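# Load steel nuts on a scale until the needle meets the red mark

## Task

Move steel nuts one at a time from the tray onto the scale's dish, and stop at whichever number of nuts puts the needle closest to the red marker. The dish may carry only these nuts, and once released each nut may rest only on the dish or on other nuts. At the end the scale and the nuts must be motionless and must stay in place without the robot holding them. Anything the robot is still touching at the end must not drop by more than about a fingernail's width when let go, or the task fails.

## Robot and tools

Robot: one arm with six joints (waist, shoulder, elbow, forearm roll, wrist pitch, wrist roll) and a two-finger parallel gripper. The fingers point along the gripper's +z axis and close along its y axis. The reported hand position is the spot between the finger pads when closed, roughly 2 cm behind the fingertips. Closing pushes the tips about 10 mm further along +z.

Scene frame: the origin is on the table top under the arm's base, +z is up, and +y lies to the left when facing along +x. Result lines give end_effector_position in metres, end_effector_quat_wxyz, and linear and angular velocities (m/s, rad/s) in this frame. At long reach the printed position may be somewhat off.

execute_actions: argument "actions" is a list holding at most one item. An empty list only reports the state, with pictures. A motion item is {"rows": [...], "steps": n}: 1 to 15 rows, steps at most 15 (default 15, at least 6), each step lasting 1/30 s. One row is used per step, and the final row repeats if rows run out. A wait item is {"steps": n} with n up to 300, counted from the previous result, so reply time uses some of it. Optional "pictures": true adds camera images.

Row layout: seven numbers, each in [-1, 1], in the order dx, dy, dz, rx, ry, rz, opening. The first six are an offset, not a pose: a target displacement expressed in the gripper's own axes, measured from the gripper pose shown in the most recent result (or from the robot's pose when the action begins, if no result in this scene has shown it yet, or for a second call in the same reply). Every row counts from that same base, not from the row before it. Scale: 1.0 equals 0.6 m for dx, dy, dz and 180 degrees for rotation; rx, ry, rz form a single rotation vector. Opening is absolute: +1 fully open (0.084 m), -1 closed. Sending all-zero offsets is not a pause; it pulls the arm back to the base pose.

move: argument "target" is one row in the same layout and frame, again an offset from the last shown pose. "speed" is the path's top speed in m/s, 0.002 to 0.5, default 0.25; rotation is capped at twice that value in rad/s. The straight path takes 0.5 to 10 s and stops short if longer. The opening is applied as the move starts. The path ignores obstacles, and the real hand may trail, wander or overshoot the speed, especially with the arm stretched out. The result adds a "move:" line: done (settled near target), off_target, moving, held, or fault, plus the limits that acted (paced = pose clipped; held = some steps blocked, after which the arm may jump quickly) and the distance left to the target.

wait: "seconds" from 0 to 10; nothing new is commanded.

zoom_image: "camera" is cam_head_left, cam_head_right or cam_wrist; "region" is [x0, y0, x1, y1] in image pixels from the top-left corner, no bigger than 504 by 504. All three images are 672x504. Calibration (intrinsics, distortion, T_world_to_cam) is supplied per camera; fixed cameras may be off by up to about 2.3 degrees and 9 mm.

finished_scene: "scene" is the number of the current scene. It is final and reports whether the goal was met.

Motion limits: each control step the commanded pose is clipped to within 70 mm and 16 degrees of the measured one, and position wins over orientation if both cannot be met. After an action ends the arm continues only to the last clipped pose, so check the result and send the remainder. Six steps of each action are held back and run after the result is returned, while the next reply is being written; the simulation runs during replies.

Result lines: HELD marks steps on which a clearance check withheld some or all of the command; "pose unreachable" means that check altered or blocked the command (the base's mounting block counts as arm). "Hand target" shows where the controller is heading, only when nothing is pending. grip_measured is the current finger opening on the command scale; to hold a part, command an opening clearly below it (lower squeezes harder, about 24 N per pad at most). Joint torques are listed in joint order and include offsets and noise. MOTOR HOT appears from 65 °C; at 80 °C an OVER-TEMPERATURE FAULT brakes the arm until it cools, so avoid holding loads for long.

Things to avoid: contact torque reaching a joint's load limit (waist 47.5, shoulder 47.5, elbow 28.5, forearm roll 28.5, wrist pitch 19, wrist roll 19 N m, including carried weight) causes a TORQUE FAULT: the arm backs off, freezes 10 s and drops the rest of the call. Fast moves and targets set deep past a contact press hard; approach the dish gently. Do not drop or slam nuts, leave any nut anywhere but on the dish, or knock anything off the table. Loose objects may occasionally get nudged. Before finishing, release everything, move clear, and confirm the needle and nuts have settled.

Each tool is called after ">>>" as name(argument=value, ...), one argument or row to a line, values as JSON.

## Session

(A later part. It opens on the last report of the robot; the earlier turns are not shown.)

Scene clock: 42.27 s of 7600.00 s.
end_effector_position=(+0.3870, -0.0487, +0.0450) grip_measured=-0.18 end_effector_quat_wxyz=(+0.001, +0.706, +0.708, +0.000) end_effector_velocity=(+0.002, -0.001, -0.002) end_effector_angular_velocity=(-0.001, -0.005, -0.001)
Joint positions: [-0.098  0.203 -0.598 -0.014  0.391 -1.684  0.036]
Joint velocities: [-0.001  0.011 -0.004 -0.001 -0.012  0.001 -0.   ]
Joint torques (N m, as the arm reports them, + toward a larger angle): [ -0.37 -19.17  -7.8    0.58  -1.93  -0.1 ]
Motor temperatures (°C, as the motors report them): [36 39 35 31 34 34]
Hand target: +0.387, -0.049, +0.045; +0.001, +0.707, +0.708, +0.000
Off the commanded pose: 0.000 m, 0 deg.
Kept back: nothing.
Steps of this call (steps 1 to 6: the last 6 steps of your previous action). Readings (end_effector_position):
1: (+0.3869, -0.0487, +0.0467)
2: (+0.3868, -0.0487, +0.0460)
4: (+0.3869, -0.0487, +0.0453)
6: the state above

>>> execute_actions(
  actions=[
    {"rows":[[0.001,0,0,0,0,0,-0.22],[0.001,0,0,0,0,0,-0.27],[0.001,0,0,0,0,0,-0.32],[0.001,0,0,0,0,0,-0.38],[0.001,0,0,0,0,0,-0.47],[0.001,0,0,0,0,0,-0.58],[0.001,0,0,0,0,0,-0.7]],"steps":12},
  ],
)

>>> move(
  target=[0,0,-0.15,0,0,0,-0.7],
  speed=0.3,
)

Scene clock: 42.67 s of 7600.00 s.
end_effector_position=(+0.3868, -0.0485, +0.0448) grip_measured=-0.34 end_effector_quat_wxyz=(+0.001, +0.707, +0.708, +0.000) end_effector_velocity=(-0.000, +0.001, +0.001) end_effector_angular_velocity=(-0.000, +0.000, +0.001)
Joint positions: [-0.097  0.203 -0.598 -0.014  0.391 -1.683  0.029]
Joint velocities: [ 0.003 -0.003  0.001 -0.001  0.002  0.003 -0.   ]
Joint torques (N m, as the arm reports them, + toward a larger angle): [  0.92 -19.07  -7.87   0.46  -1.99  -0.07]
Motor temperatures (°C, as the motors report them): [36 39 35 31 34 34]
Steps of this call (steps 1 to 6: nothing new was sent; steps 7 to 12: the first 6 steps of this action). Readings (end_effector_position):
7: (+0.3870, -0.0488, +0.0447)
8: (+0.3870, -0.0488, +0.0447)
10: (+0.3868, -0.0486, +0.0447)
12: the state above

Scene clock: 43.87 s of 7600.00 s.
end_effector_position=(+0.3864, -0.0485, +0.1342) grip_measured=-0.34 end_effector_quat_wxyz=(+0.000, +0.707, +0.708, -0.000) end_effector_velocity=(+0.001, +0.000, +0.003) end_effector_angular_velocity=(+0.000, -0.004, -0.001)
Joint positions: [-0.095 -0.061 -0.623 -0.01   0.682 -1.686  0.029]
Joint velocities: [ 0.    -0.007 -0.003  0.001  0.007  0.    -0.   ]
Joint torques (N m, as the arm reports them, + toward a larger angle): [  0.74 -17.28  -9.99   0.32  -2.22   0.08]
Motor temperatures (°C, as the motors report them): [36 39 35 31 34 34]
Hand target: +0.387, -0.048, +0.135; +0.001, +0.707, +0.708, -0.000
Off your previous action's commanded pose: 0.000 m, 0 deg at its last step (step 6 of this call).
Off the commanded pose: 0.001 m, 0 deg.
Kept back: nothing.
move: done
camera_calibration (this result's frames):
cam_wrist: T_world_to_cam=[[0.999883, 0.0129715, 0.00814222, -0.354339], [0.0129755, -0.999916, -0.000441697, 0.0120964], [0.00813581, 0.000547295, -0.999967, 0.257524], [0, 0, 0, 1]] pos_world=[0.352045, 0.0165508, 0.260406]

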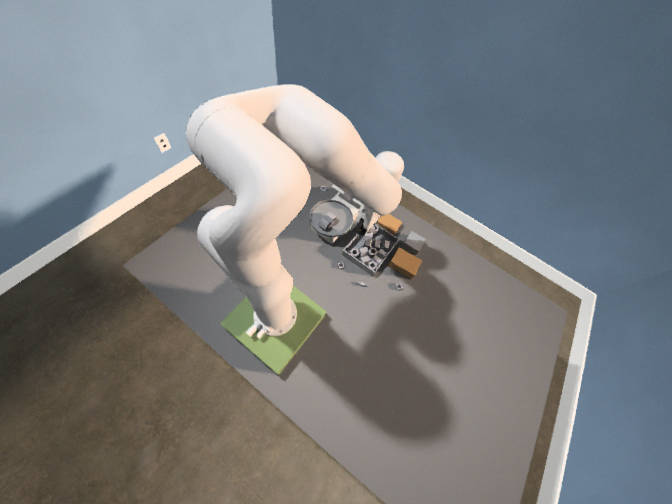

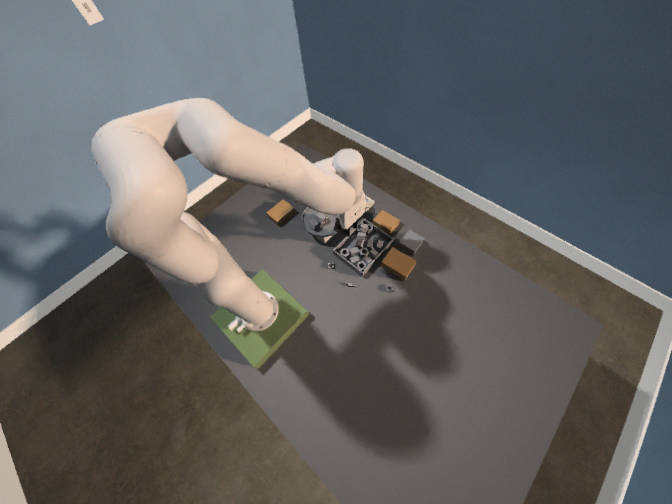

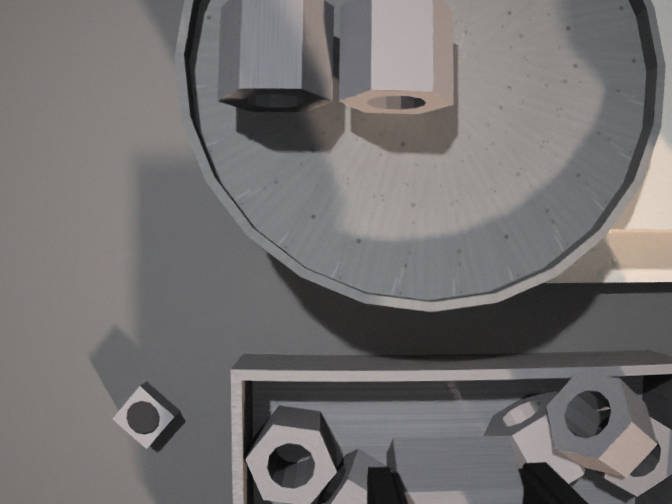

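>>> move(
  target=[0.198,0.0577,0,0,0,0,-0.7],
  speed=0.4,
)

>>> move(
  target=[0,0,0.053,0,0,0,-0.7],
  speed=0.12,
)

Scene clock: 45.40 s of 7600.00 s.
end_effector_position=(+0.4212, +0.0696, +0.1342) grip_measured=-0.34 end_effector_quat_wxyz=(+0.001, +0.707, +0.707, -0.000) end_effector_velocity=(+0.001, +0.002, +0.000) end_effector_angular_velocity=(-0.001, -0.000, +0.001)
Joint positions: [ 0.194  0.057 -0.762 -0.012  0.704 -1.395  0.029]
Joint velocities: [ 0.006  0.004 -0.006 -0.002  0.002  0.006 -0.   ]
Joint torques (N m, as the arm reports them, + toward a larger angle): [  1.52 -19.9  -10.21   0.5   -2.14  -0.05]
Motor temperatures (°C, as the motors report them): [36 39 35 31 34 34]
Hand target: +0.421, +0.070, +0.134; +0.001, +0.707, +0.708, -0.001
Off the commanded pose: 0.001 m, 0 deg.
Kept back: nothing.
move: done
camera_calibration (this result's frames):
cam_wrist: T_world_to_cam=[[0.999885, 0.0125445, 0.00857191, -0.390722], [0.0125411, -0.999921, 0.000448786, 0.129764], [0.00857687, -0.000341233, -0.999963, 0.257126], [0, 0, 0, 1]] pos_world=[0.386845, 0.134743, 0.260407]

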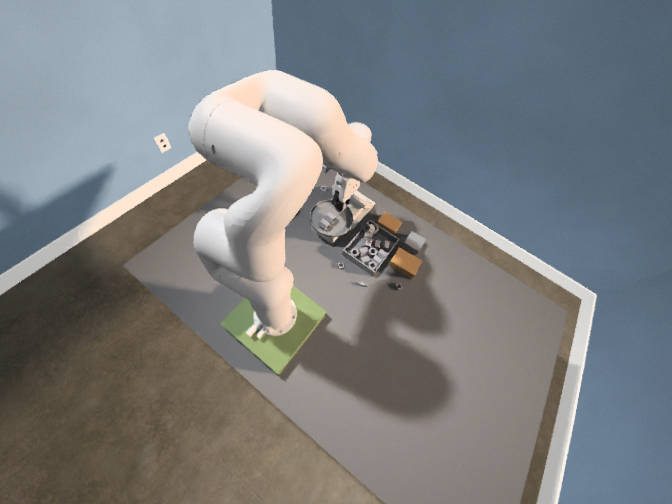

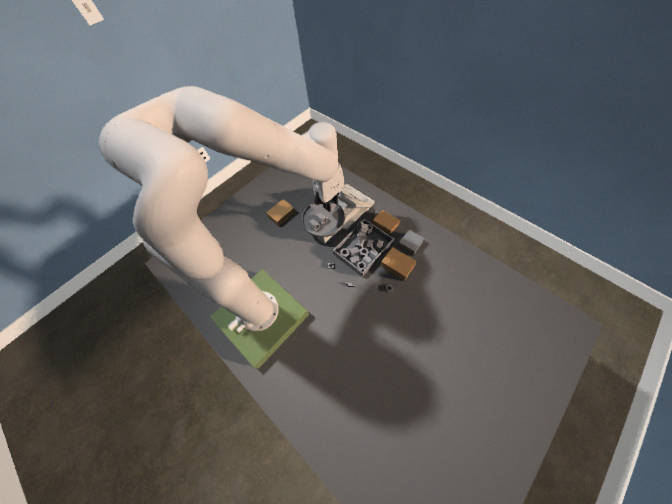

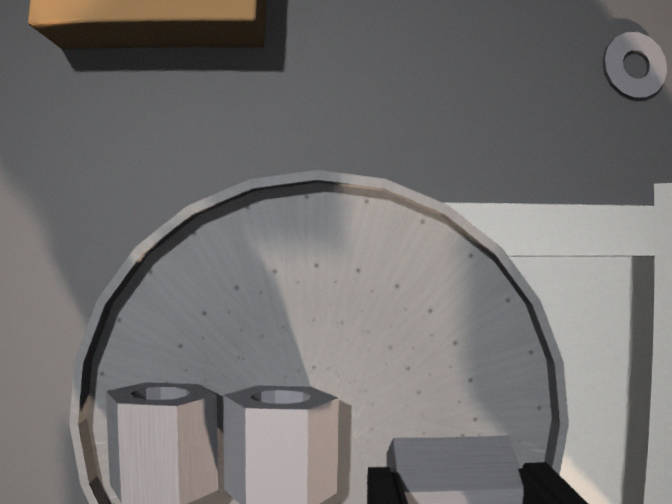

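Scene clock: 46.23 s of 7600.00 s.
end_effector_position=(+0.4215, +0.0697, +0.1030) grip_measured=-0.34 end_effector_quat_wxyz=(+0.001, +0.707, +0.707, -0.000) end_effector_velocity=(+0.000, +0.000, -0.002) end_effector_angular_velocity=(-0.000, -0.000, +0.001)
Joint positions: [ 0.194  0.132 -0.744 -0.013  0.61  -1.394  0.029]
Joint velocities: [ 0.     0.004  0.    -0.001 -0.005 -0.     0.   ]
Joint torques (N m, as the arm reports them, + toward a larger angle): [  0.62 -20.56  -9.67   0.41  -2.1    0.01]
Motor temperatures (°C, as the motors report them): [36 39 35 31 34 34]
Hand target: +0.421, +0.070, +0.102; +0.001, +0.707, +0.707, -0.000
Off the commanded pose: 0.001 m, 0 deg.
Kept back: nothing.
move: done
camera_calibration (this result's frames):
cam_wrist: T_world_to_cam=[[0.999876, 0.0126646, 0.00930908, -0.390793], [0.0126636, -0.99992, 0.000166971, 0.129834], [0.00931045, -0.0000490641, -0.999957, 0.22552], [0, 0, 0, 1]] pos_world=[0.387001, 0.134784, 0.229126]

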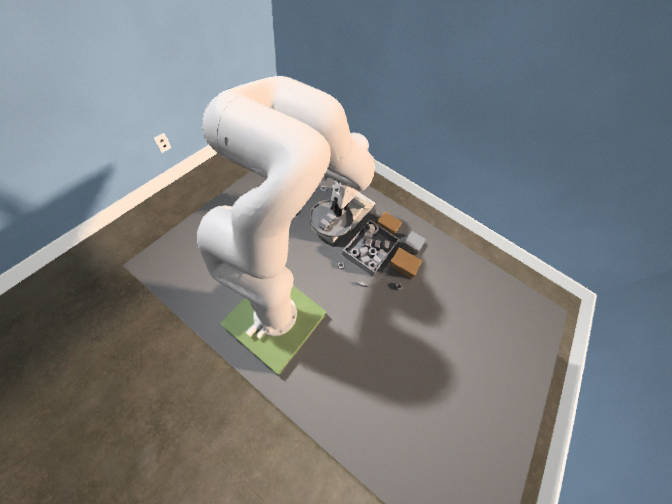

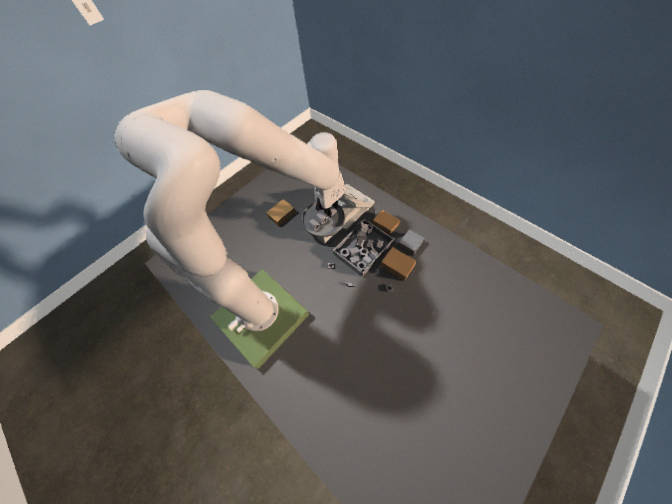

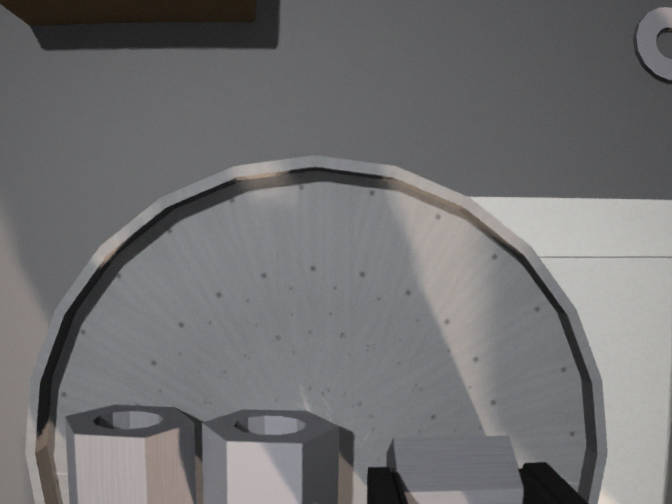

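>>> execute_actions(
  actions=[
    {"rows":[[0.002,0,0.0005,0,0,0,-0.7],[0.004,0,0.001,0,0,0,-0.7],[0.006,0,0.001,0,0,0,-0.7],[0.008,0,0.002,0,0,0,-0.7],[0.008,0,0.003,0,0,0,-0.7],[0.008,0,0.004,0,0,0,-0.7],[0.008,0,0.005,0,0,0,-0.7],[0.008,0,0.006,0,0,0,-0.7]],"steps":15},
  ],
)

>>> execute_actions(
  actions=[
    {"rows":[[0,0,0.001,0,0,0,-0.7],[0,0,0.002,0,0,0,-0.7],[0,0,0.0025,0,0,0,-0.7]],"steps":13},
  ],
)

Scene clock: 46.77 s of 7600.00 s.
end_effector_position=(+0.4220, +0.0739, +0.1014) grip_measured=-0.34 end_effector_quat_wxyz=(+0.001, +0.707, +0.708, +0.001) end_effector_velocity=(+0.003, +0.007, -0.010) end_effector_angular_velocity=(+0.001, -0.009, -0.002)
Joint positions: [ 0.203  0.139 -0.747 -0.013  0.605 -1.385  0.029]
Joint velocities: [ 0.014  0.033 -0.004 -0.002 -0.038  0.018  0.   ]
Joint torques (N m, as the arm reports them, + toward a larger angle): [  1.59 -18.62  -8.55   0.71  -1.99   0.13]
Motor temperatures (°C, as the motors report them): [36 39 35 31 34 34]
Steps of this call (steps 1 to 7: nothing new was sent; steps 8 to 16: the first 9 steps of this action). Readings (end_effector_position):
8: (+0.4215, +0.0697, +0.1027)
9: (+0.4215, +0.0699, +0.1027)
11: (+0.4216, +0.0709, +0.1026)
15: (+0.4219, +0.0736, +0.1018)
16: the state above

Scene clock: 47.20 s of 7600.00 s.
end_effector_position=(+0.4222, +0.0744, +0.0992) grip_measured=-0.34 end_effector_quat_wxyz=(+0.002, +0.707, +0.707, +0.001) end_effector_velocity=(+0.001, +0.000, -0.003) end_effector_angular_velocity=(-0.000, -0.004, +0.002)
Joint positions: [ 0.204  0.145 -0.746 -0.013  0.598 -1.383  0.029]
Joint velocities: [ 0.     0.008  0.    -0.002 -0.012  0.     0.   ]
Joint torques (N m, as the arm reports them, + toward a larger angle): [  1.33 -16.9   -8.22   0.45  -2.27   0.12]
Motor temperatures (°C, as the motors report them): [36 39 35 31 34 34]
Off your previous action's commanded pose: 0.001 m, 0 deg at its last step (step 6 of this call).
Steps of this call (steps 1 to 6: the last 6 steps of your previous action; steps 7 to 13: the first 7 steps of this action, its rows measured from where the robot was after step 6). Readings (end_effector_position):
6: (+0.4221, +0.0744, +0.1002)
7: (+0.4221, +0.0744, +0.1001)
8: (+0.4222, +0.0744, +0.1000)
10: (+0.4222, +0.0744, +0.0997)
13: the state above

>>> execute_actions(
  actions=[
    {"rows":[[0,0,-0.002,0,0,0,-0.55],[0,0,-0.002,0,0,0,-0.45],[0,0,-0.002,0,0,0,-0.38],[0,0,-0.002,0,0,0,-0.32],[0,0,-0.002,0,0,0,-0.27],[0,0,-0.002,0,0,0,-0.2],[0,0,-0.002,0,0,0,-0.15],[0,0,-0.002,0,0,0,-0.15],[0,0,-0.004,0,0,0,-0.15],[0,0,-0.012,0,0,0,-0.15],[0,0,-0.022,0,0,0,-0.15],[0,0,-0.034,0,0,0,-0.15],[0,0,-0.046,0,0,0,-0.15],[0,0,-0.055,0,0,0,-0.15]],"steps":15},
  ],
)

>>> move(
  target=[-0.396,0.023,-0.11,0,0,0,-0.13],
  speed=0.5,
)

Scene clock: 47.73 s of 7600.00 s.
end_effector_position=(+0.4209, +0.0744, +0.0989) grip_measured=-0.19 end_effector_quat_wxyz=(+0.000, +0.707, +0.708, -0.001) end_effector_velocity=(-0.003, -0.000, +0.001) end_effector_angular_velocity=(-0.002, +0.009, +0.000)
Joint positions: [ 0.204  0.144 -0.745 -0.013  0.601 -1.383  0.036]
Joint velocities: [ 0.001 -0.006  0.001  0.     0.014 -0.     0.02 ]
Joint torques (N m, as the arm reports them, + toward a larger angle): [  1.23 -21.03  -9.86   0.45  -2.08   0.13]
Motor temperatures (°C, as the motors report them): [36 39 35 31 34 34]
Off your previous action's commanded pose: 0.000 m, 0 deg at its last step (step 6 of this call).
Steps of this call (steps 1 to 6: the last 6 steps of your previous action; step 7: nothing new was sent; steps 8 to 16: the first 9 steps of this action). Readings (end_effector_position):
8: (+0.4222, +0.0744, +0.0988)
9: (+0.4222, +0.0744, +0.0990)
11: (+0.4222, +0.0744, +0.0996)
15: (+0.4211, +0.0744, +0.0990)
16: the state above

Scene clock: 49.63 s of 7600.00 s.
end_effector_position=(+0.4348, -0.1625, +0.1961) grip_measured=-0.14 end_effector_quat_wxyz=(+0.001, +0.707, +0.707, +0.001) end_effector_velocity=(+0.001, -0.002, +0.002) end_effector_angular_velocity=(+0.001, -0.001, -0.001)
Joint positions: [-0.328  0.051 -0.963 -0.004  0.907 -1.924  0.038]
Joint velocities: [-0.005  0.001 -0.007  0.001  0.006 -0.004  0.   ]
Joint torques (N m, as the arm reports them, + toward a larger angle): [  0.81 -21.15 -10.78   0.51  -1.92  -0.04]
Motor temperatures (°C, as the motors report them): [36 39 35 31 34 34]
Hand target: +0.435, -0.163, +0.196; +0.001, +0.707, +0.707, +0.001
Off your previous action's commanded pose: 0.018 m, 0 deg at its last step (step 6 of this call).
Off the commanded pose: 0.001 m, 0 deg.
Kept back: nothing.
move: done; limits=paced
camera_calibration (this result's frames):
cam_wrist: T_world_to_cam=[[0.999865, 0.0124943, 0.0106384, -0.402353], [0.0125115, -0.999921, -0.0015509, -0.102089], [0.0106182, 0.0016838, -0.999942, 0.318235], [0, 0, 0, 1]] pos_world=[0.400197, -0.0975896, 0.322339]

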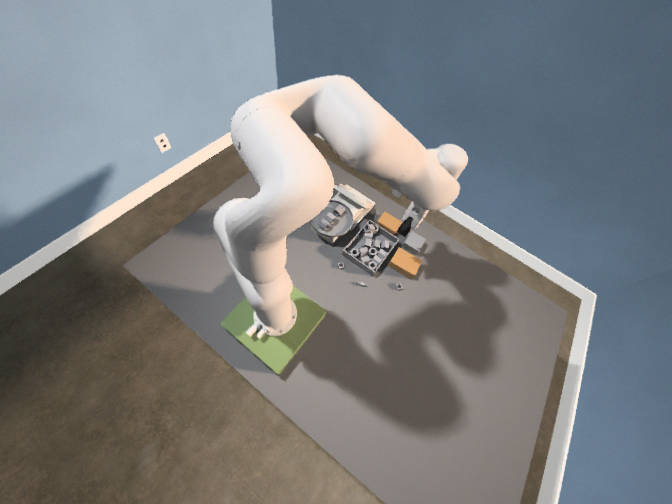

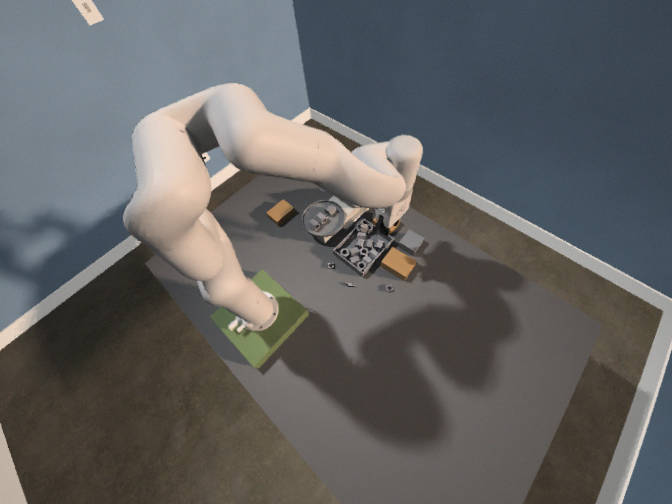

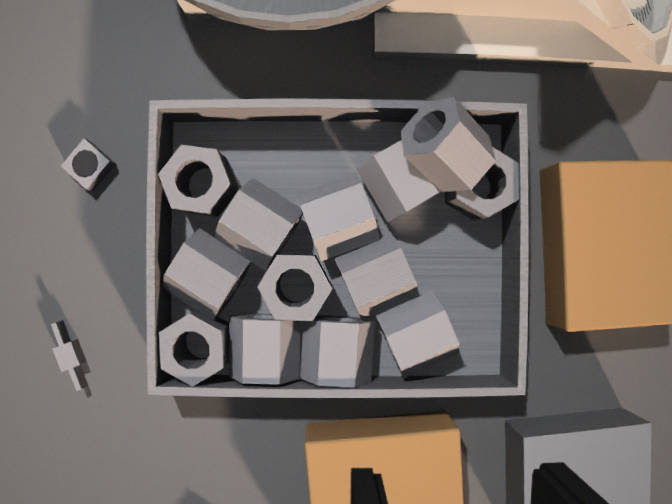

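>>> zoom_image(
  camera="cam_wrist",
  region=[240,160,480,400],
)

Region (240, 160, 480, 400) of cam_wrist's 672x504 image, scaled by 2.100, with more detail than that image has.

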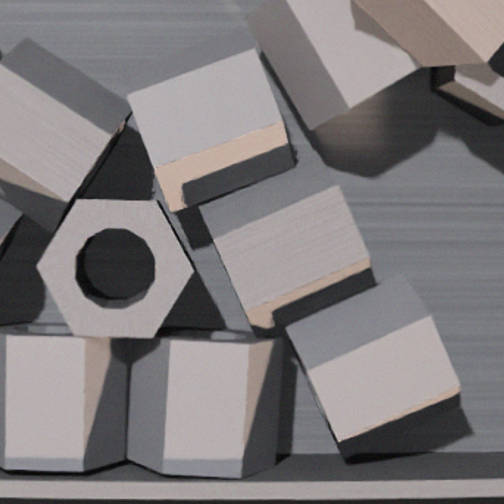

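>>> zoom_image(
  camera="cam_wrist",
  region=[350,85,540,245],
)

Region (350, 85, 540, 245) of cam_wrist's 672x504 image, scaled by 2.653, with more detail than that image has; it fills the top 424 rows of this view, and the rest is white.

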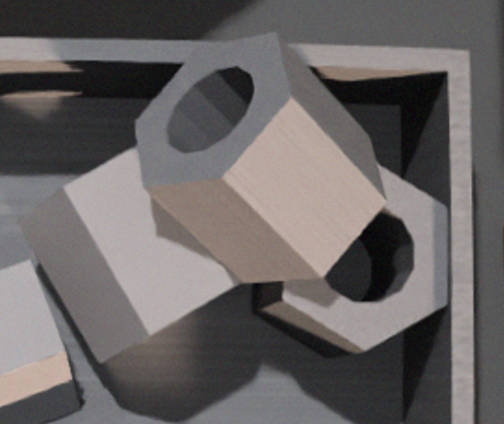

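>>> move(
  target=[0.189,0.027,0.11,0,0,-0.244,0.02],
  speed=0.4,
)

Scene clock: 53.17 s of 7600.00 s.
end_effector_position=(+0.4516, -0.0494, +0.1306) grip_measured=+0.01 end_effector_quat_wxyz=(+0.002, +0.391, +0.920, +0.000) end_effector_velocity=(+0.000, +0.001, -0.001) end_effector_angular_velocity=(+0.001, -0.001, +0.008)
Joint positions: [-0.08   0.141 -0.859 -0.008  0.713 -2.437  0.044]
Joint velocities: [ 0.002  0.001  0.001  0.002 -0.003 -0.008  0.   ]
Joint torques (N m, as the arm reports them, + toward a larger angle): [  0.93 -21.41 -10.11   0.39  -1.76   0.01]
Motor temperatures (°C, as the motors report them): [36 39 35 31 34 34]
Hand target: +0.452, -0.049, +0.130; +0.001, +0.391, +0.920, +0.000
Off the commanded pose: 0.001 m, 0 deg.
Kept back: nothing.
move: done
camera_calibration (this result's frames):
cam_wrist: T_world_to_cam=[[0.712074, 0.702034, 0.00993967, -0.255705], [0.702059, -0.712117, 0.00123493, -0.286905], [0.00794518, 0.00609888, -0.99995, 0.25377], [0, 0, 0, 1]] pos_world=[0.381489, -0.0263437, 0.256653]

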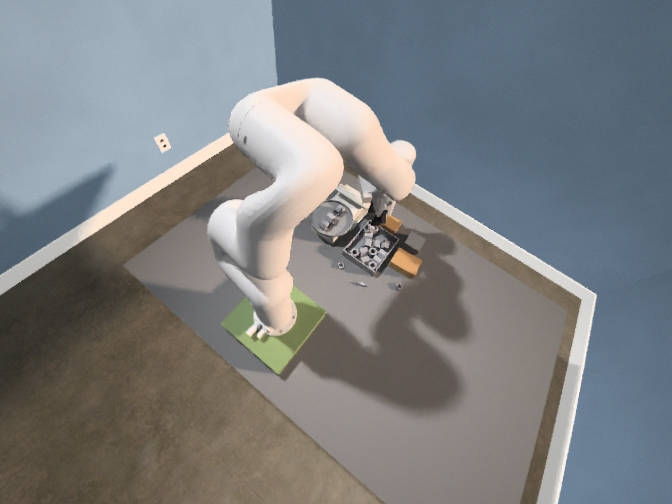

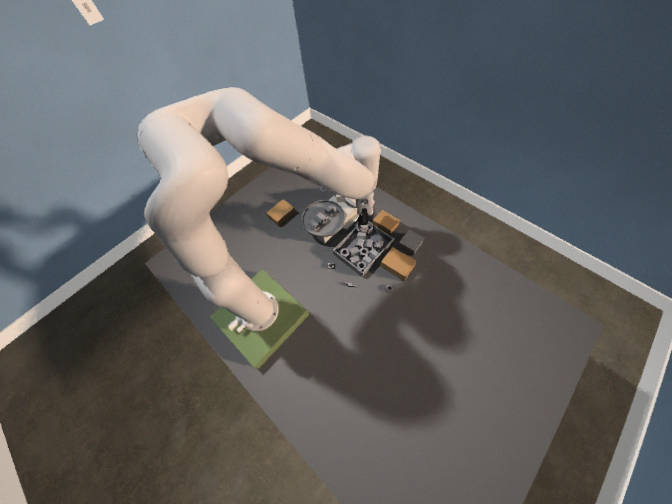

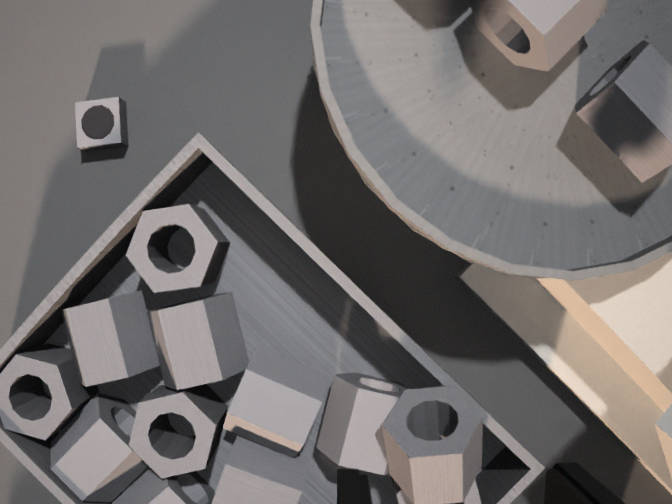

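>>> zoom_image(
  camera="cam_wrist",
  region=[310,360,570,504],
)

Region (310, 360, 570, 504) of cam_wrist's 672x504 image, scaled by 1.938, with more detail than that image has; it fills the top 279 rows of this view, and the rest is white.

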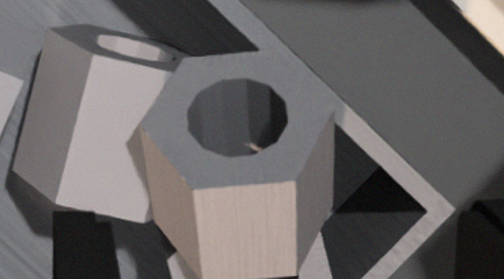

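>>> move(
  target=[0.002,0.0072,0.124,0,0,-0.043,0.02],
  speed=0.13,
)

Scene clock: 54.67 s of 7600.00 s.
end_effector_position=(+0.4542, -0.0455, +0.0572) grip_measured=+0.01 end_effector_quat_wxyz=(+0.002, +0.328, +0.945, +0.000) end_effector_velocity=(+0.001, +0.000, -0.003) end_effector_angular_velocity=(+0.001, -0.000, +0.003)
Joint positions: [-0.072  0.325 -0.845 -0.011  0.514 -2.562  0.044]
Joint velocities: [ 0.     0.009 -0.002  0.001 -0.007 -0.005 -0.   ]
Joint torques (N m, as the arm reports them, + toward a larger angle): [  1.29 -19.21  -9.24   0.61  -3.07   0.31]
Motor temperatures (°C, as the motors report them): [36 39 35 31 34 34]
Hand target: +0.454, -0.045, +0.056; +0.002, +0.328, +0.945, +0.000
Off the commanded pose: 0.001 m, 0 deg.
Kept back: nothing.
move: done
camera_calibration (this result's frames):
cam_wrist: T_world_to_cam=[[0.610813, 0.791711, 0.010082, -0.209487], [0.791738, -0.610858, 0.00191659, -0.322068], [0.00767608, 0.00681166, -0.999947, 0.180532], [0, 0, 0, 1]] pos_world=[0.381565, -0.0321149, 0.183252]

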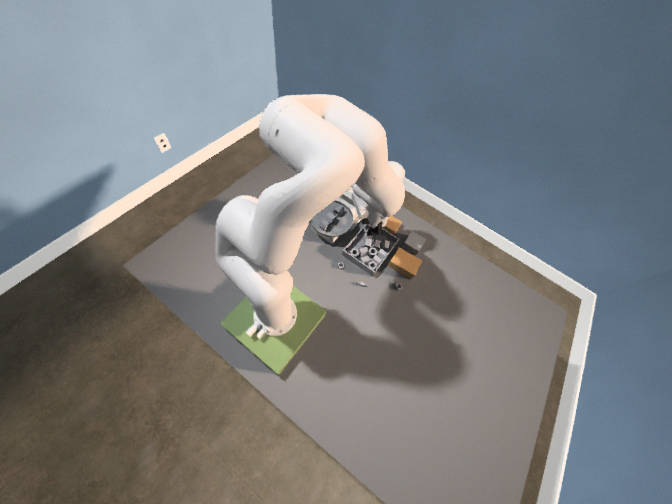

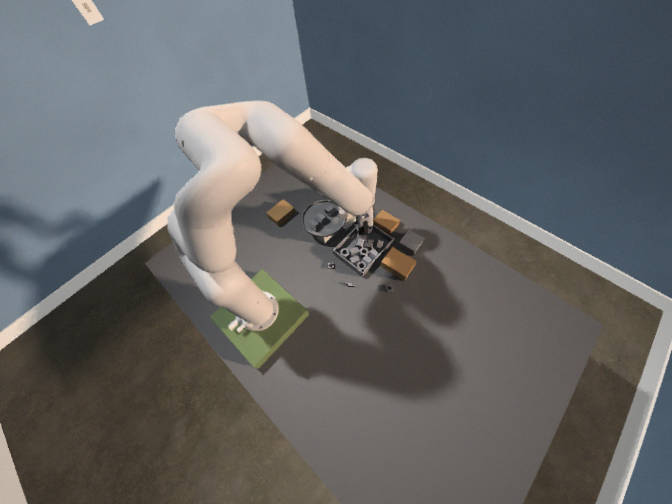

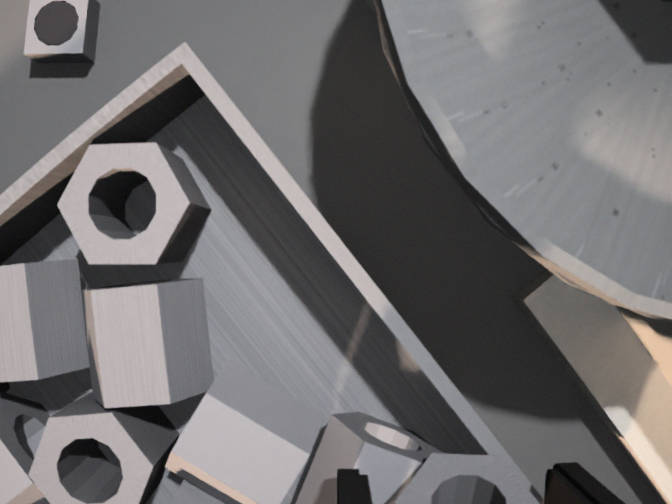

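>>> execute_actions(
  actions=[
    {"rows":[[0,0,-0.003,0,0,0,-0.02],[0,0,-0.004,0,0,0,-0.07],[0,0,-0.004,0,0,0,-0.12],[0,0,-0.004,0,0,0,-0.17],[0,0,-0.004,0,0,0,-0.22],[0,0,-0.004,0,0,0,-0.27],[0,0,-0.004,0,0,0,-0.34],[0,0,-0.004,0,0,0,-0.45],[0,0,-0.004,0,0,0,-0.6]],"steps":15},
  ],
  pictures=true,
)

Scene clock: 55.20 s of 7600.00 s.
end_effector_position=(+0.4539, -0.0453, +0.0587) grip_measured=-0.27 end_effector_quat_wxyz=(+0.001, +0.328, +0.945, +0.000) end_effector_velocity=(-0.002, -0.001, +0.003) end_effector_angular_velocity=(-0.000, +0.004, -0.001)
Joint positions: [-0.072  0.321 -0.845 -0.011  0.519 -2.562  0.032]
Joint velocities: [-0.003 -0.013  0.005 -0.001  0.011 -0.002 -0.   ]
Joint torques (N m, as the arm reports them, + toward a larger angle): [  1.08 -22.89  -9.05   0.63  -1.86   0.03]
Motor temperatures (°C, as the motors report them): [36 39 35 31 34 34]
Steps of this call (steps 1 to 7: nothing new was sent; steps 8 to 16: the first 9 steps of this action). Readings (end_effector_position):
8: (+0.4545, -0.0455, +0.0570)
9: (+0.4552, -0.0456, +0.0574)
11: (+0.4549, -0.0455, +0.0578)
15: (+0.4540, -0.0453, +0.0585)
16: the state above
camera_calibration (this result's frames):
cam_wrist: T_world_to_cam=[[0.610834, 0.791702, 0.00950206, -0.209452], [0.791732, -0.610868, 0.000905108, -0.321614], [0.00652108, 0.00697021, -0.999954, 0.182518], [0, 0, 0, 1]] pos_world=[0.381382, -0.0319126, 0.184791]

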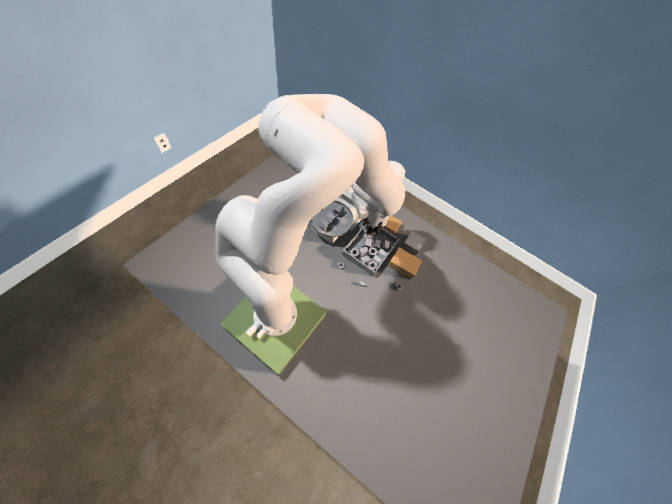

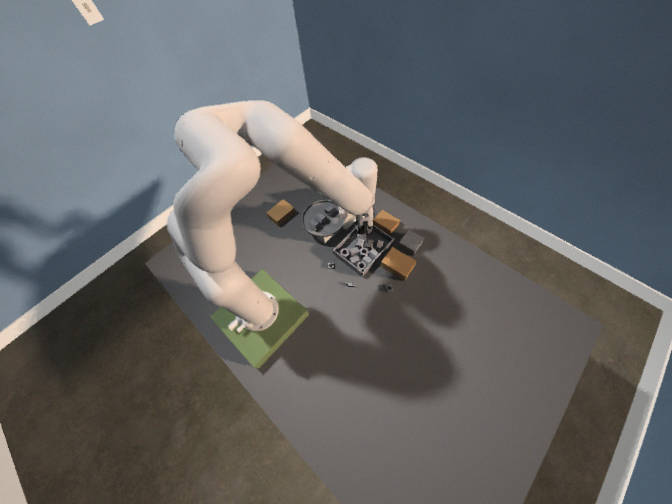

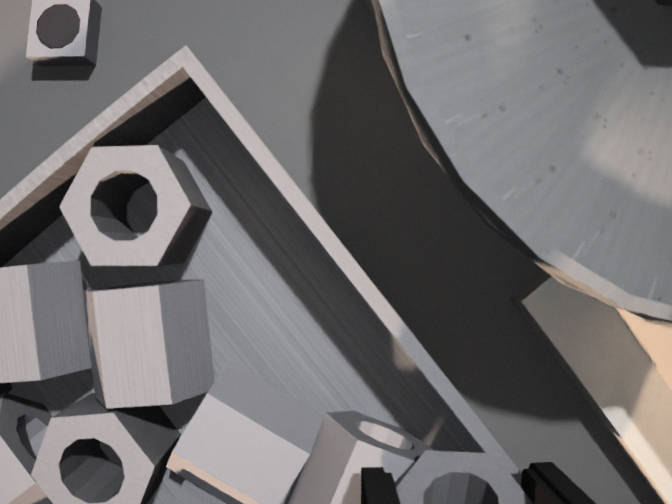

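Grip on corners. Lift.

>>> move(
  target=[0,0,-0.14,0,0,0,-0.7],
  speed=0.2,
)

Scene clock: 56.37 s of 7600.00 s.
end_effector_position=(+0.4533, -0.0455, +0.1419) grip_measured=-0.27 end_effector_quat_wxyz=(+0.001, +0.328, +0.945, -0.000) end_effector_velocity=(+0.002, -0.000, +0.005) end_effector_angular_velocity=(-0.001, -0.005, -0.001)
Joint positions: [-0.07   0.123 -0.874 -0.008  0.748 -2.563  0.032]
Joint velocities: [ 0.    -0.008 -0.005 -0.001  0.007  0.001 -0.   ]
Joint torques (N m, as the arm reports them, + toward a larger angle): [  1.12 -21.57 -10.26   0.41  -2.    -0.06]
Motor temperatures (°C, as the motors report them): [36 39 35 31 34 34]
Hand target: +0.454, -0.046, +0.143; +0.001, +0.328, +0.945, +0.000
Off your previous action's commanded pose: 0.000 m, 0 deg at its last step (step 6 of this call).
Off the commanded pose: 0.001 m, 0 deg.
Kept back: nothing.
move: done
camera_calibration (this result's frames):
cam_wrist: T_world_to_cam=[[0.61108, 0.791522, 0.0085817, -0.209747], [0.79155, -0.611104, 0.000186254, -0.321141], [0.00539174, 0.00667903, -0.999963, 0.266249], [0, 0, 0, 1]] pos_world=[0.380936, -0.0320097, 0.268099]

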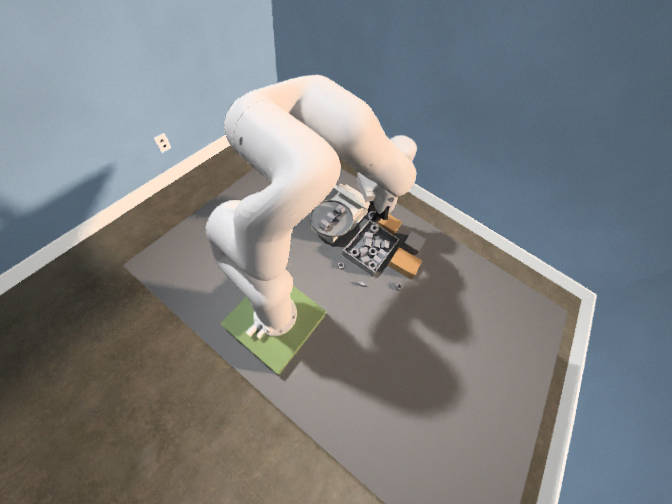

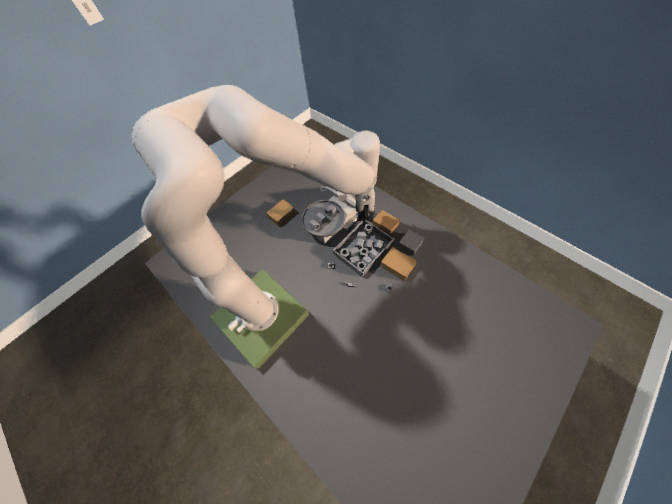

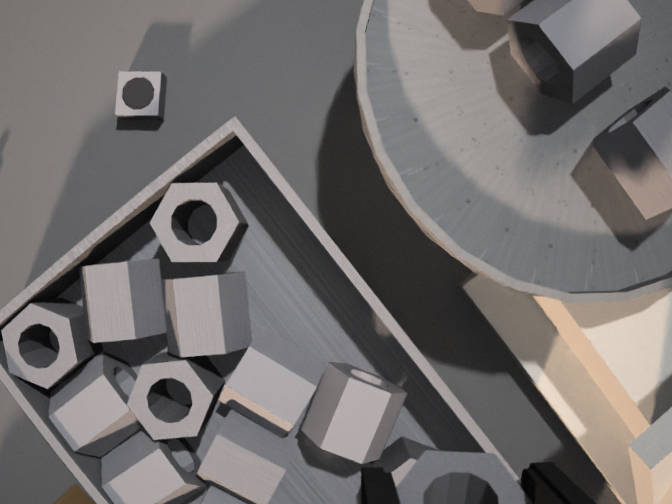

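>>> move(
  target=[0.2937,0.1317,0.005,0.0901,-0.1861,0.2775,-0.7],
  speed=0.4,
)

Scene clock: 59.03 s of 7600.00 s.
end_effector_position=(+0.3654, +0.1252, +0.1391) grip_measured=-0.27 end_effector_quat_wxyz=(+0.220, +0.673, +0.672, -0.218) end_effector_velocity=(-0.001, +0.001, -0.000) end_effector_angular_velocity=(-0.010, +0.003, -0.006)
Joint positions: [ 0.639  0.194 -0.914 -0.555  1.18  -0.618  0.032]
Joint velocities: [ 0.005  0.009 -0.01   0.002  0.014  0.007  0.   ]
Joint torques (N m, as the arm reports them, + toward a larger angle): [  0.74 -21.77  -9.45   0.1    0.08  -0.14]
Motor temperatures (°C, as the motors report them): [36 39 36 31 34 34]
Hand target: +0.365, +0.125, +0.139; +0.220, +0.673, +0.672, -0.219
Off the commanded pose: 0.001 m, 0 deg.
Kept back: nothing.
move: done
camera_calibration (this result's frames):
cam_wrist: T_world_to_cam=[[0.999907, 0.0134314, 0.00218415, -0.334819], [0.00957789, -0.808677, 0.588174, 0.0814226], [0.00966627, -0.588099, -0.808731, 0.309104], [0, 0, 0, 1]] pos_world=[0.33102, 0.252125, 0.202822]

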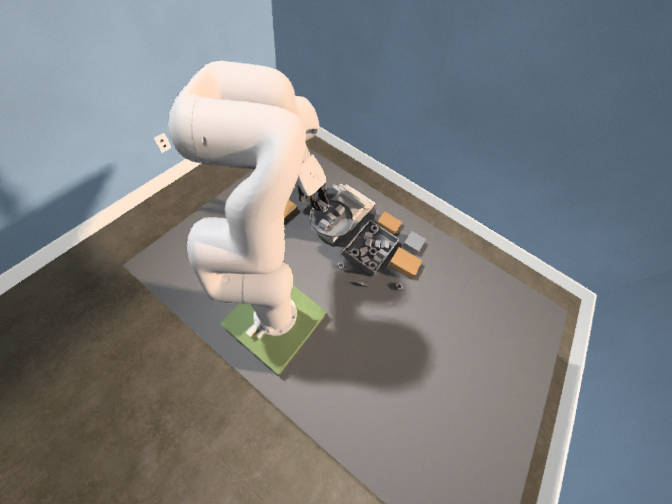

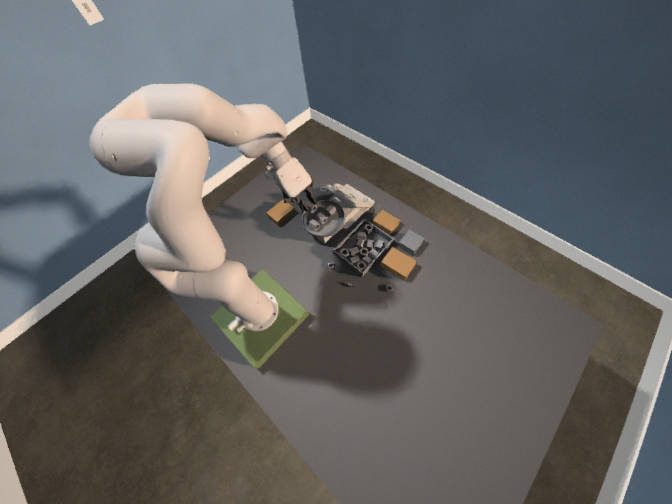

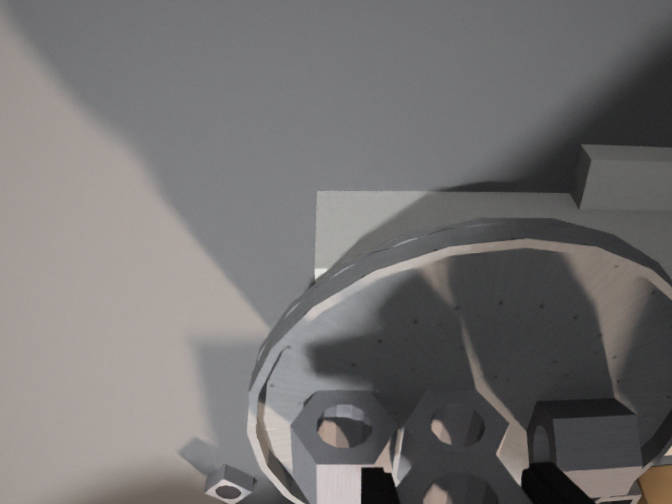

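>>> zoom_image(
  camera="cam_head_right",
  region=[280,170,380,250],
)

Region (280, 170, 380, 250) of cam_head_right's 672x504 image, scaled by 5.040, with more detail than that image has; it fills the top 403 rows of this view, and the rest is white.

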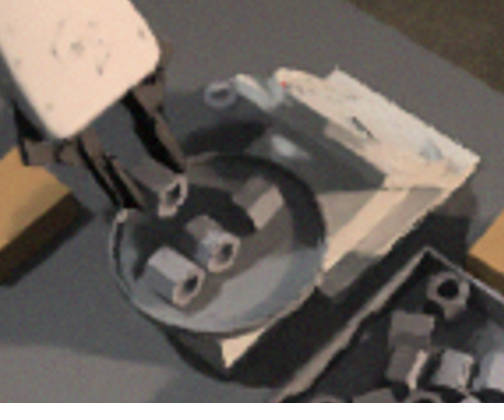

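>>> move(
  target=[0.0458,0,0.0573,0,0,0,-0.7],
  speed=0.1,
)

Scene clock: 60.30 s of 7600.00 s.
end_effector_position=(+0.3656, +0.1274, +0.0955) grip_measured=-0.27 end_effector_quat_wxyz=(+0.220, +0.673, +0.672, -0.218) end_effector_velocity=(+0.000, +0.000, -0.001) end_effector_angular_velocity=(+0.000, -0.001, +0.001)
Joint positions: [ 0.633  0.297 -0.909 -0.586  1.085 -0.557  0.032]
Joint velocities: [ 0.     0.003 -0.    -0.002 -0.003  0.003 -0.   ]
Joint torques (N m, as the arm reports them, + toward a larger angle): [  0.85 -22.49  -8.97   0.01  -0.07  -0.06]
Motor temperatures (°C, as the motors report them): [36 39 36 31 34 34]
Hand target: +0.365, +0.127, +0.095; +0.220, +0.673, +0.672, -0.218
Off the commanded pose: 0.000 m, 0 deg.
Kept back: nothing.
move: done
camera_calibration (this result's frames):
cam_wrist: T_world_to_cam=[[0.999904, 0.0135877, 0.00253294, -0.335067], [0.00950442, -0.808983, 0.587755, 0.108919], [0.0100354, -0.587675, -0.809035, 0.274939], [0, 0, 0, 1]] pos_world=[0.331241, 0.254241, 0.159267]

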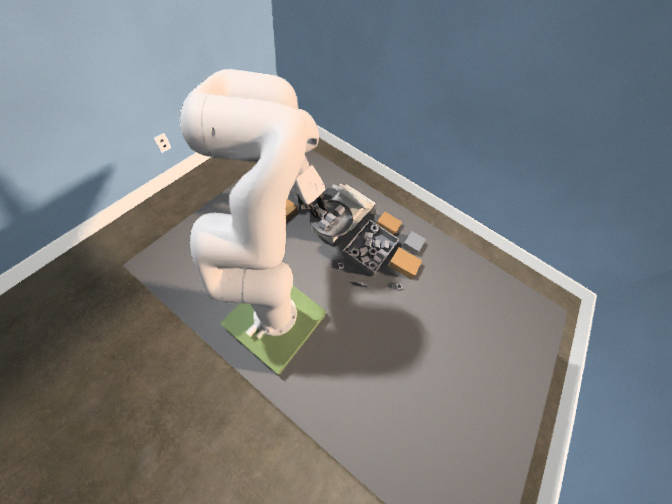

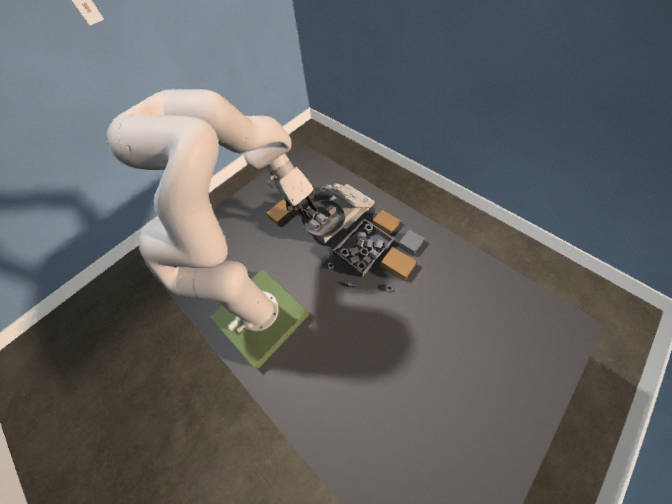

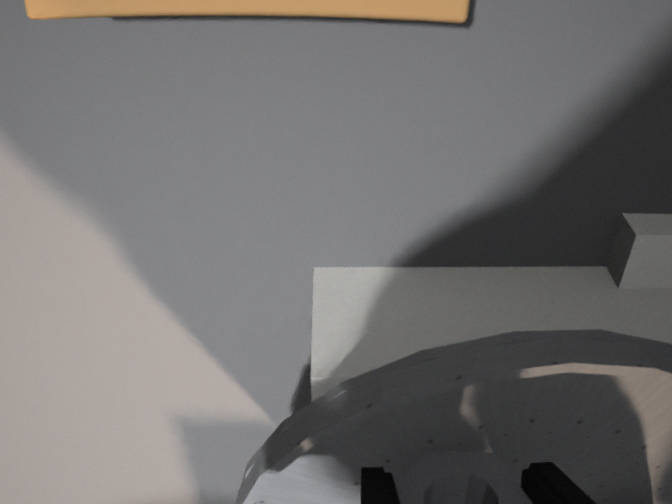

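>>> execute_actions(
  actions=[
    {"rows":[[0.0006,0.002,0.0008,0,0,0,-0.7],[0.0012,0.004,0.0016,0,0,0,-0.7],[0.0018,0.005,0.0025,0,0,0,-0.7],[0.0024,0.005,0.0033,0,0,0,-0.7],[0.003,0.005,0.0041,0,0,0,-0.7],[0.0036,0.005,0.005,0,0,0,-0.7],[0.0042,0.005,0.0058,0,0,0,-0.7]],"steps":15},
  ],
)

>>> execute_actions(
  actions=[
    {"rows":[[0.0006,0,0.0008,0,0,0,-0.7],[0.0012,0,0.0016,0,0,0,-0.7],[0.0018,0,0.0025,0,0,0,-0.7]],"steps":13},
  ],
)

Scene clock: 60.83 s of 7600.00 s.
end_effector_position=(+0.3683, +0.1273, +0.0924) grip_measured=-0.27 end_effector_quat_wxyz=(+0.220, +0.673, +0.672, -0.218) end_effector_velocity=(+0.001, -0.002, -0.015) end_effector_angular_velocity=(-0.005, +0.008, +0.001)
Joint positions: [ 0.629  0.311 -0.917 -0.59   1.08  -0.557  0.032]
Joint velocities: [-0.007  0.042 -0.008 -0.011 -0.024  0.011 -0.   ]
Joint torques (N m, as the arm reports them, + toward a larger angle): [  1.09 -23.44  -9.22   0.12  -0.23   0.02]
Motor temperatures (°C, as the motors report them): [36 39 36 31 34 34]
Steps of this call (steps 1 to 7: nothing new was sent; steps 8 to 16: the first 9 steps of this action). Readings (end_effector_position):
8: (+0.3655, +0.1273, +0.0952)
9: (+0.3657, +0.1273, +0.0952)
11: (+0.3668, +0.1274, +0.0948)
15: (+0.3682, +0.1274, +0.0929)
16: the state above

Scene clock: 61.27 s of 7600.00 s.
end_effector_position=(+0.3687, +0.1274, +0.0901) grip_measured=-0.27 end_effector_quat_wxyz=(+0.220, +0.673, +0.672, -0.218) end_effector_velocity=(-0.000, -0.000, -0.004) end_effector_angular_velocity=(-0.001, -0.000, -0.002)
Joint positions: [ 0.628  0.317 -0.919 -0.592  1.075 -0.554  0.032]
Joint velocities: [-0.001  0.009 -0.    -0.002 -0.006  0.006  0.   ]
Joint torques (N m, as the arm reports them, + toward a larger angle): [  0.83 -22.89  -8.63  -0.11  -0.16  -0.02]
Motor temperatures (°C, as the motors report them): [36 39 36 31 34 34]
Off your previous action's commanded pose: 0.000 m, 0 deg at its last step (step 6 of this call).
Steps of this call (steps 1 to 6: the last 6 steps of your previous action; steps 7 to 13: the first 7 steps of this action, its rows measured from where the robot was after step 6). Readings (end_effector_position):
6: (+0.3686, +0.1273, +0.0913)
7: (+0.3686, +0.1274, +0.0913)
8: (+0.3686, +0.1274, +0.0912)
10: (+0.3687, +0.1274, +0.0908)
13: the state above

>>> execute_actions(
  actions=[
    {"rows":[[0.0012,0,0.0016,0,0,0,-0.7],[0.0018,0,0.0025,0,0,0,-0.7],[0.0024,0,0.0033,0,0,0,-0.7],[0.0027,0,0.0037,0,0,0,-0.7]],"steps":14},
  ],
)

Scene clock: 61.73 s of 7600.00 s.
end_effector_position=(+0.3688, +0.1274, +0.0880) grip_measured=-0.27 end_effector_quat_wxyz=(+0.220, +0.673, +0.672, -0.218) end_effector_velocity=(+0.000, +0.000, -0.004) end_effector_angular_velocity=(+0.002, -0.001, -0.002)
Joint positions: [ 0.627  0.322 -0.919 -0.594  1.071 -0.55   0.033]
Joint velocities: [-0.001  0.01  -0.001 -0.002 -0.009  0.006  0.   ]
Joint torques (N m, as the arm reports them, + toward a larger angle): [  0.24 -20.95  -8.61   0.04  -1.09   0.13]
Motor temperatures (°C, as the motors report them): [36 39 36 31 34 34]
Off your previous action's commanded pose: 0.000 m, 0 deg at its last step (step 6 of this call).
Steps of this call (steps 1 to 6: the last 6 steps of your previous action; steps 7 to 14: the first 8 steps of this action). Readings (end_effector_position):
7: (+0.3687, +0.1274, +0.0897)
8: (+0.3687, +0.1274, +0.0896)
10: (+0.3688, +0.1274, +0.0891)
14: the state above


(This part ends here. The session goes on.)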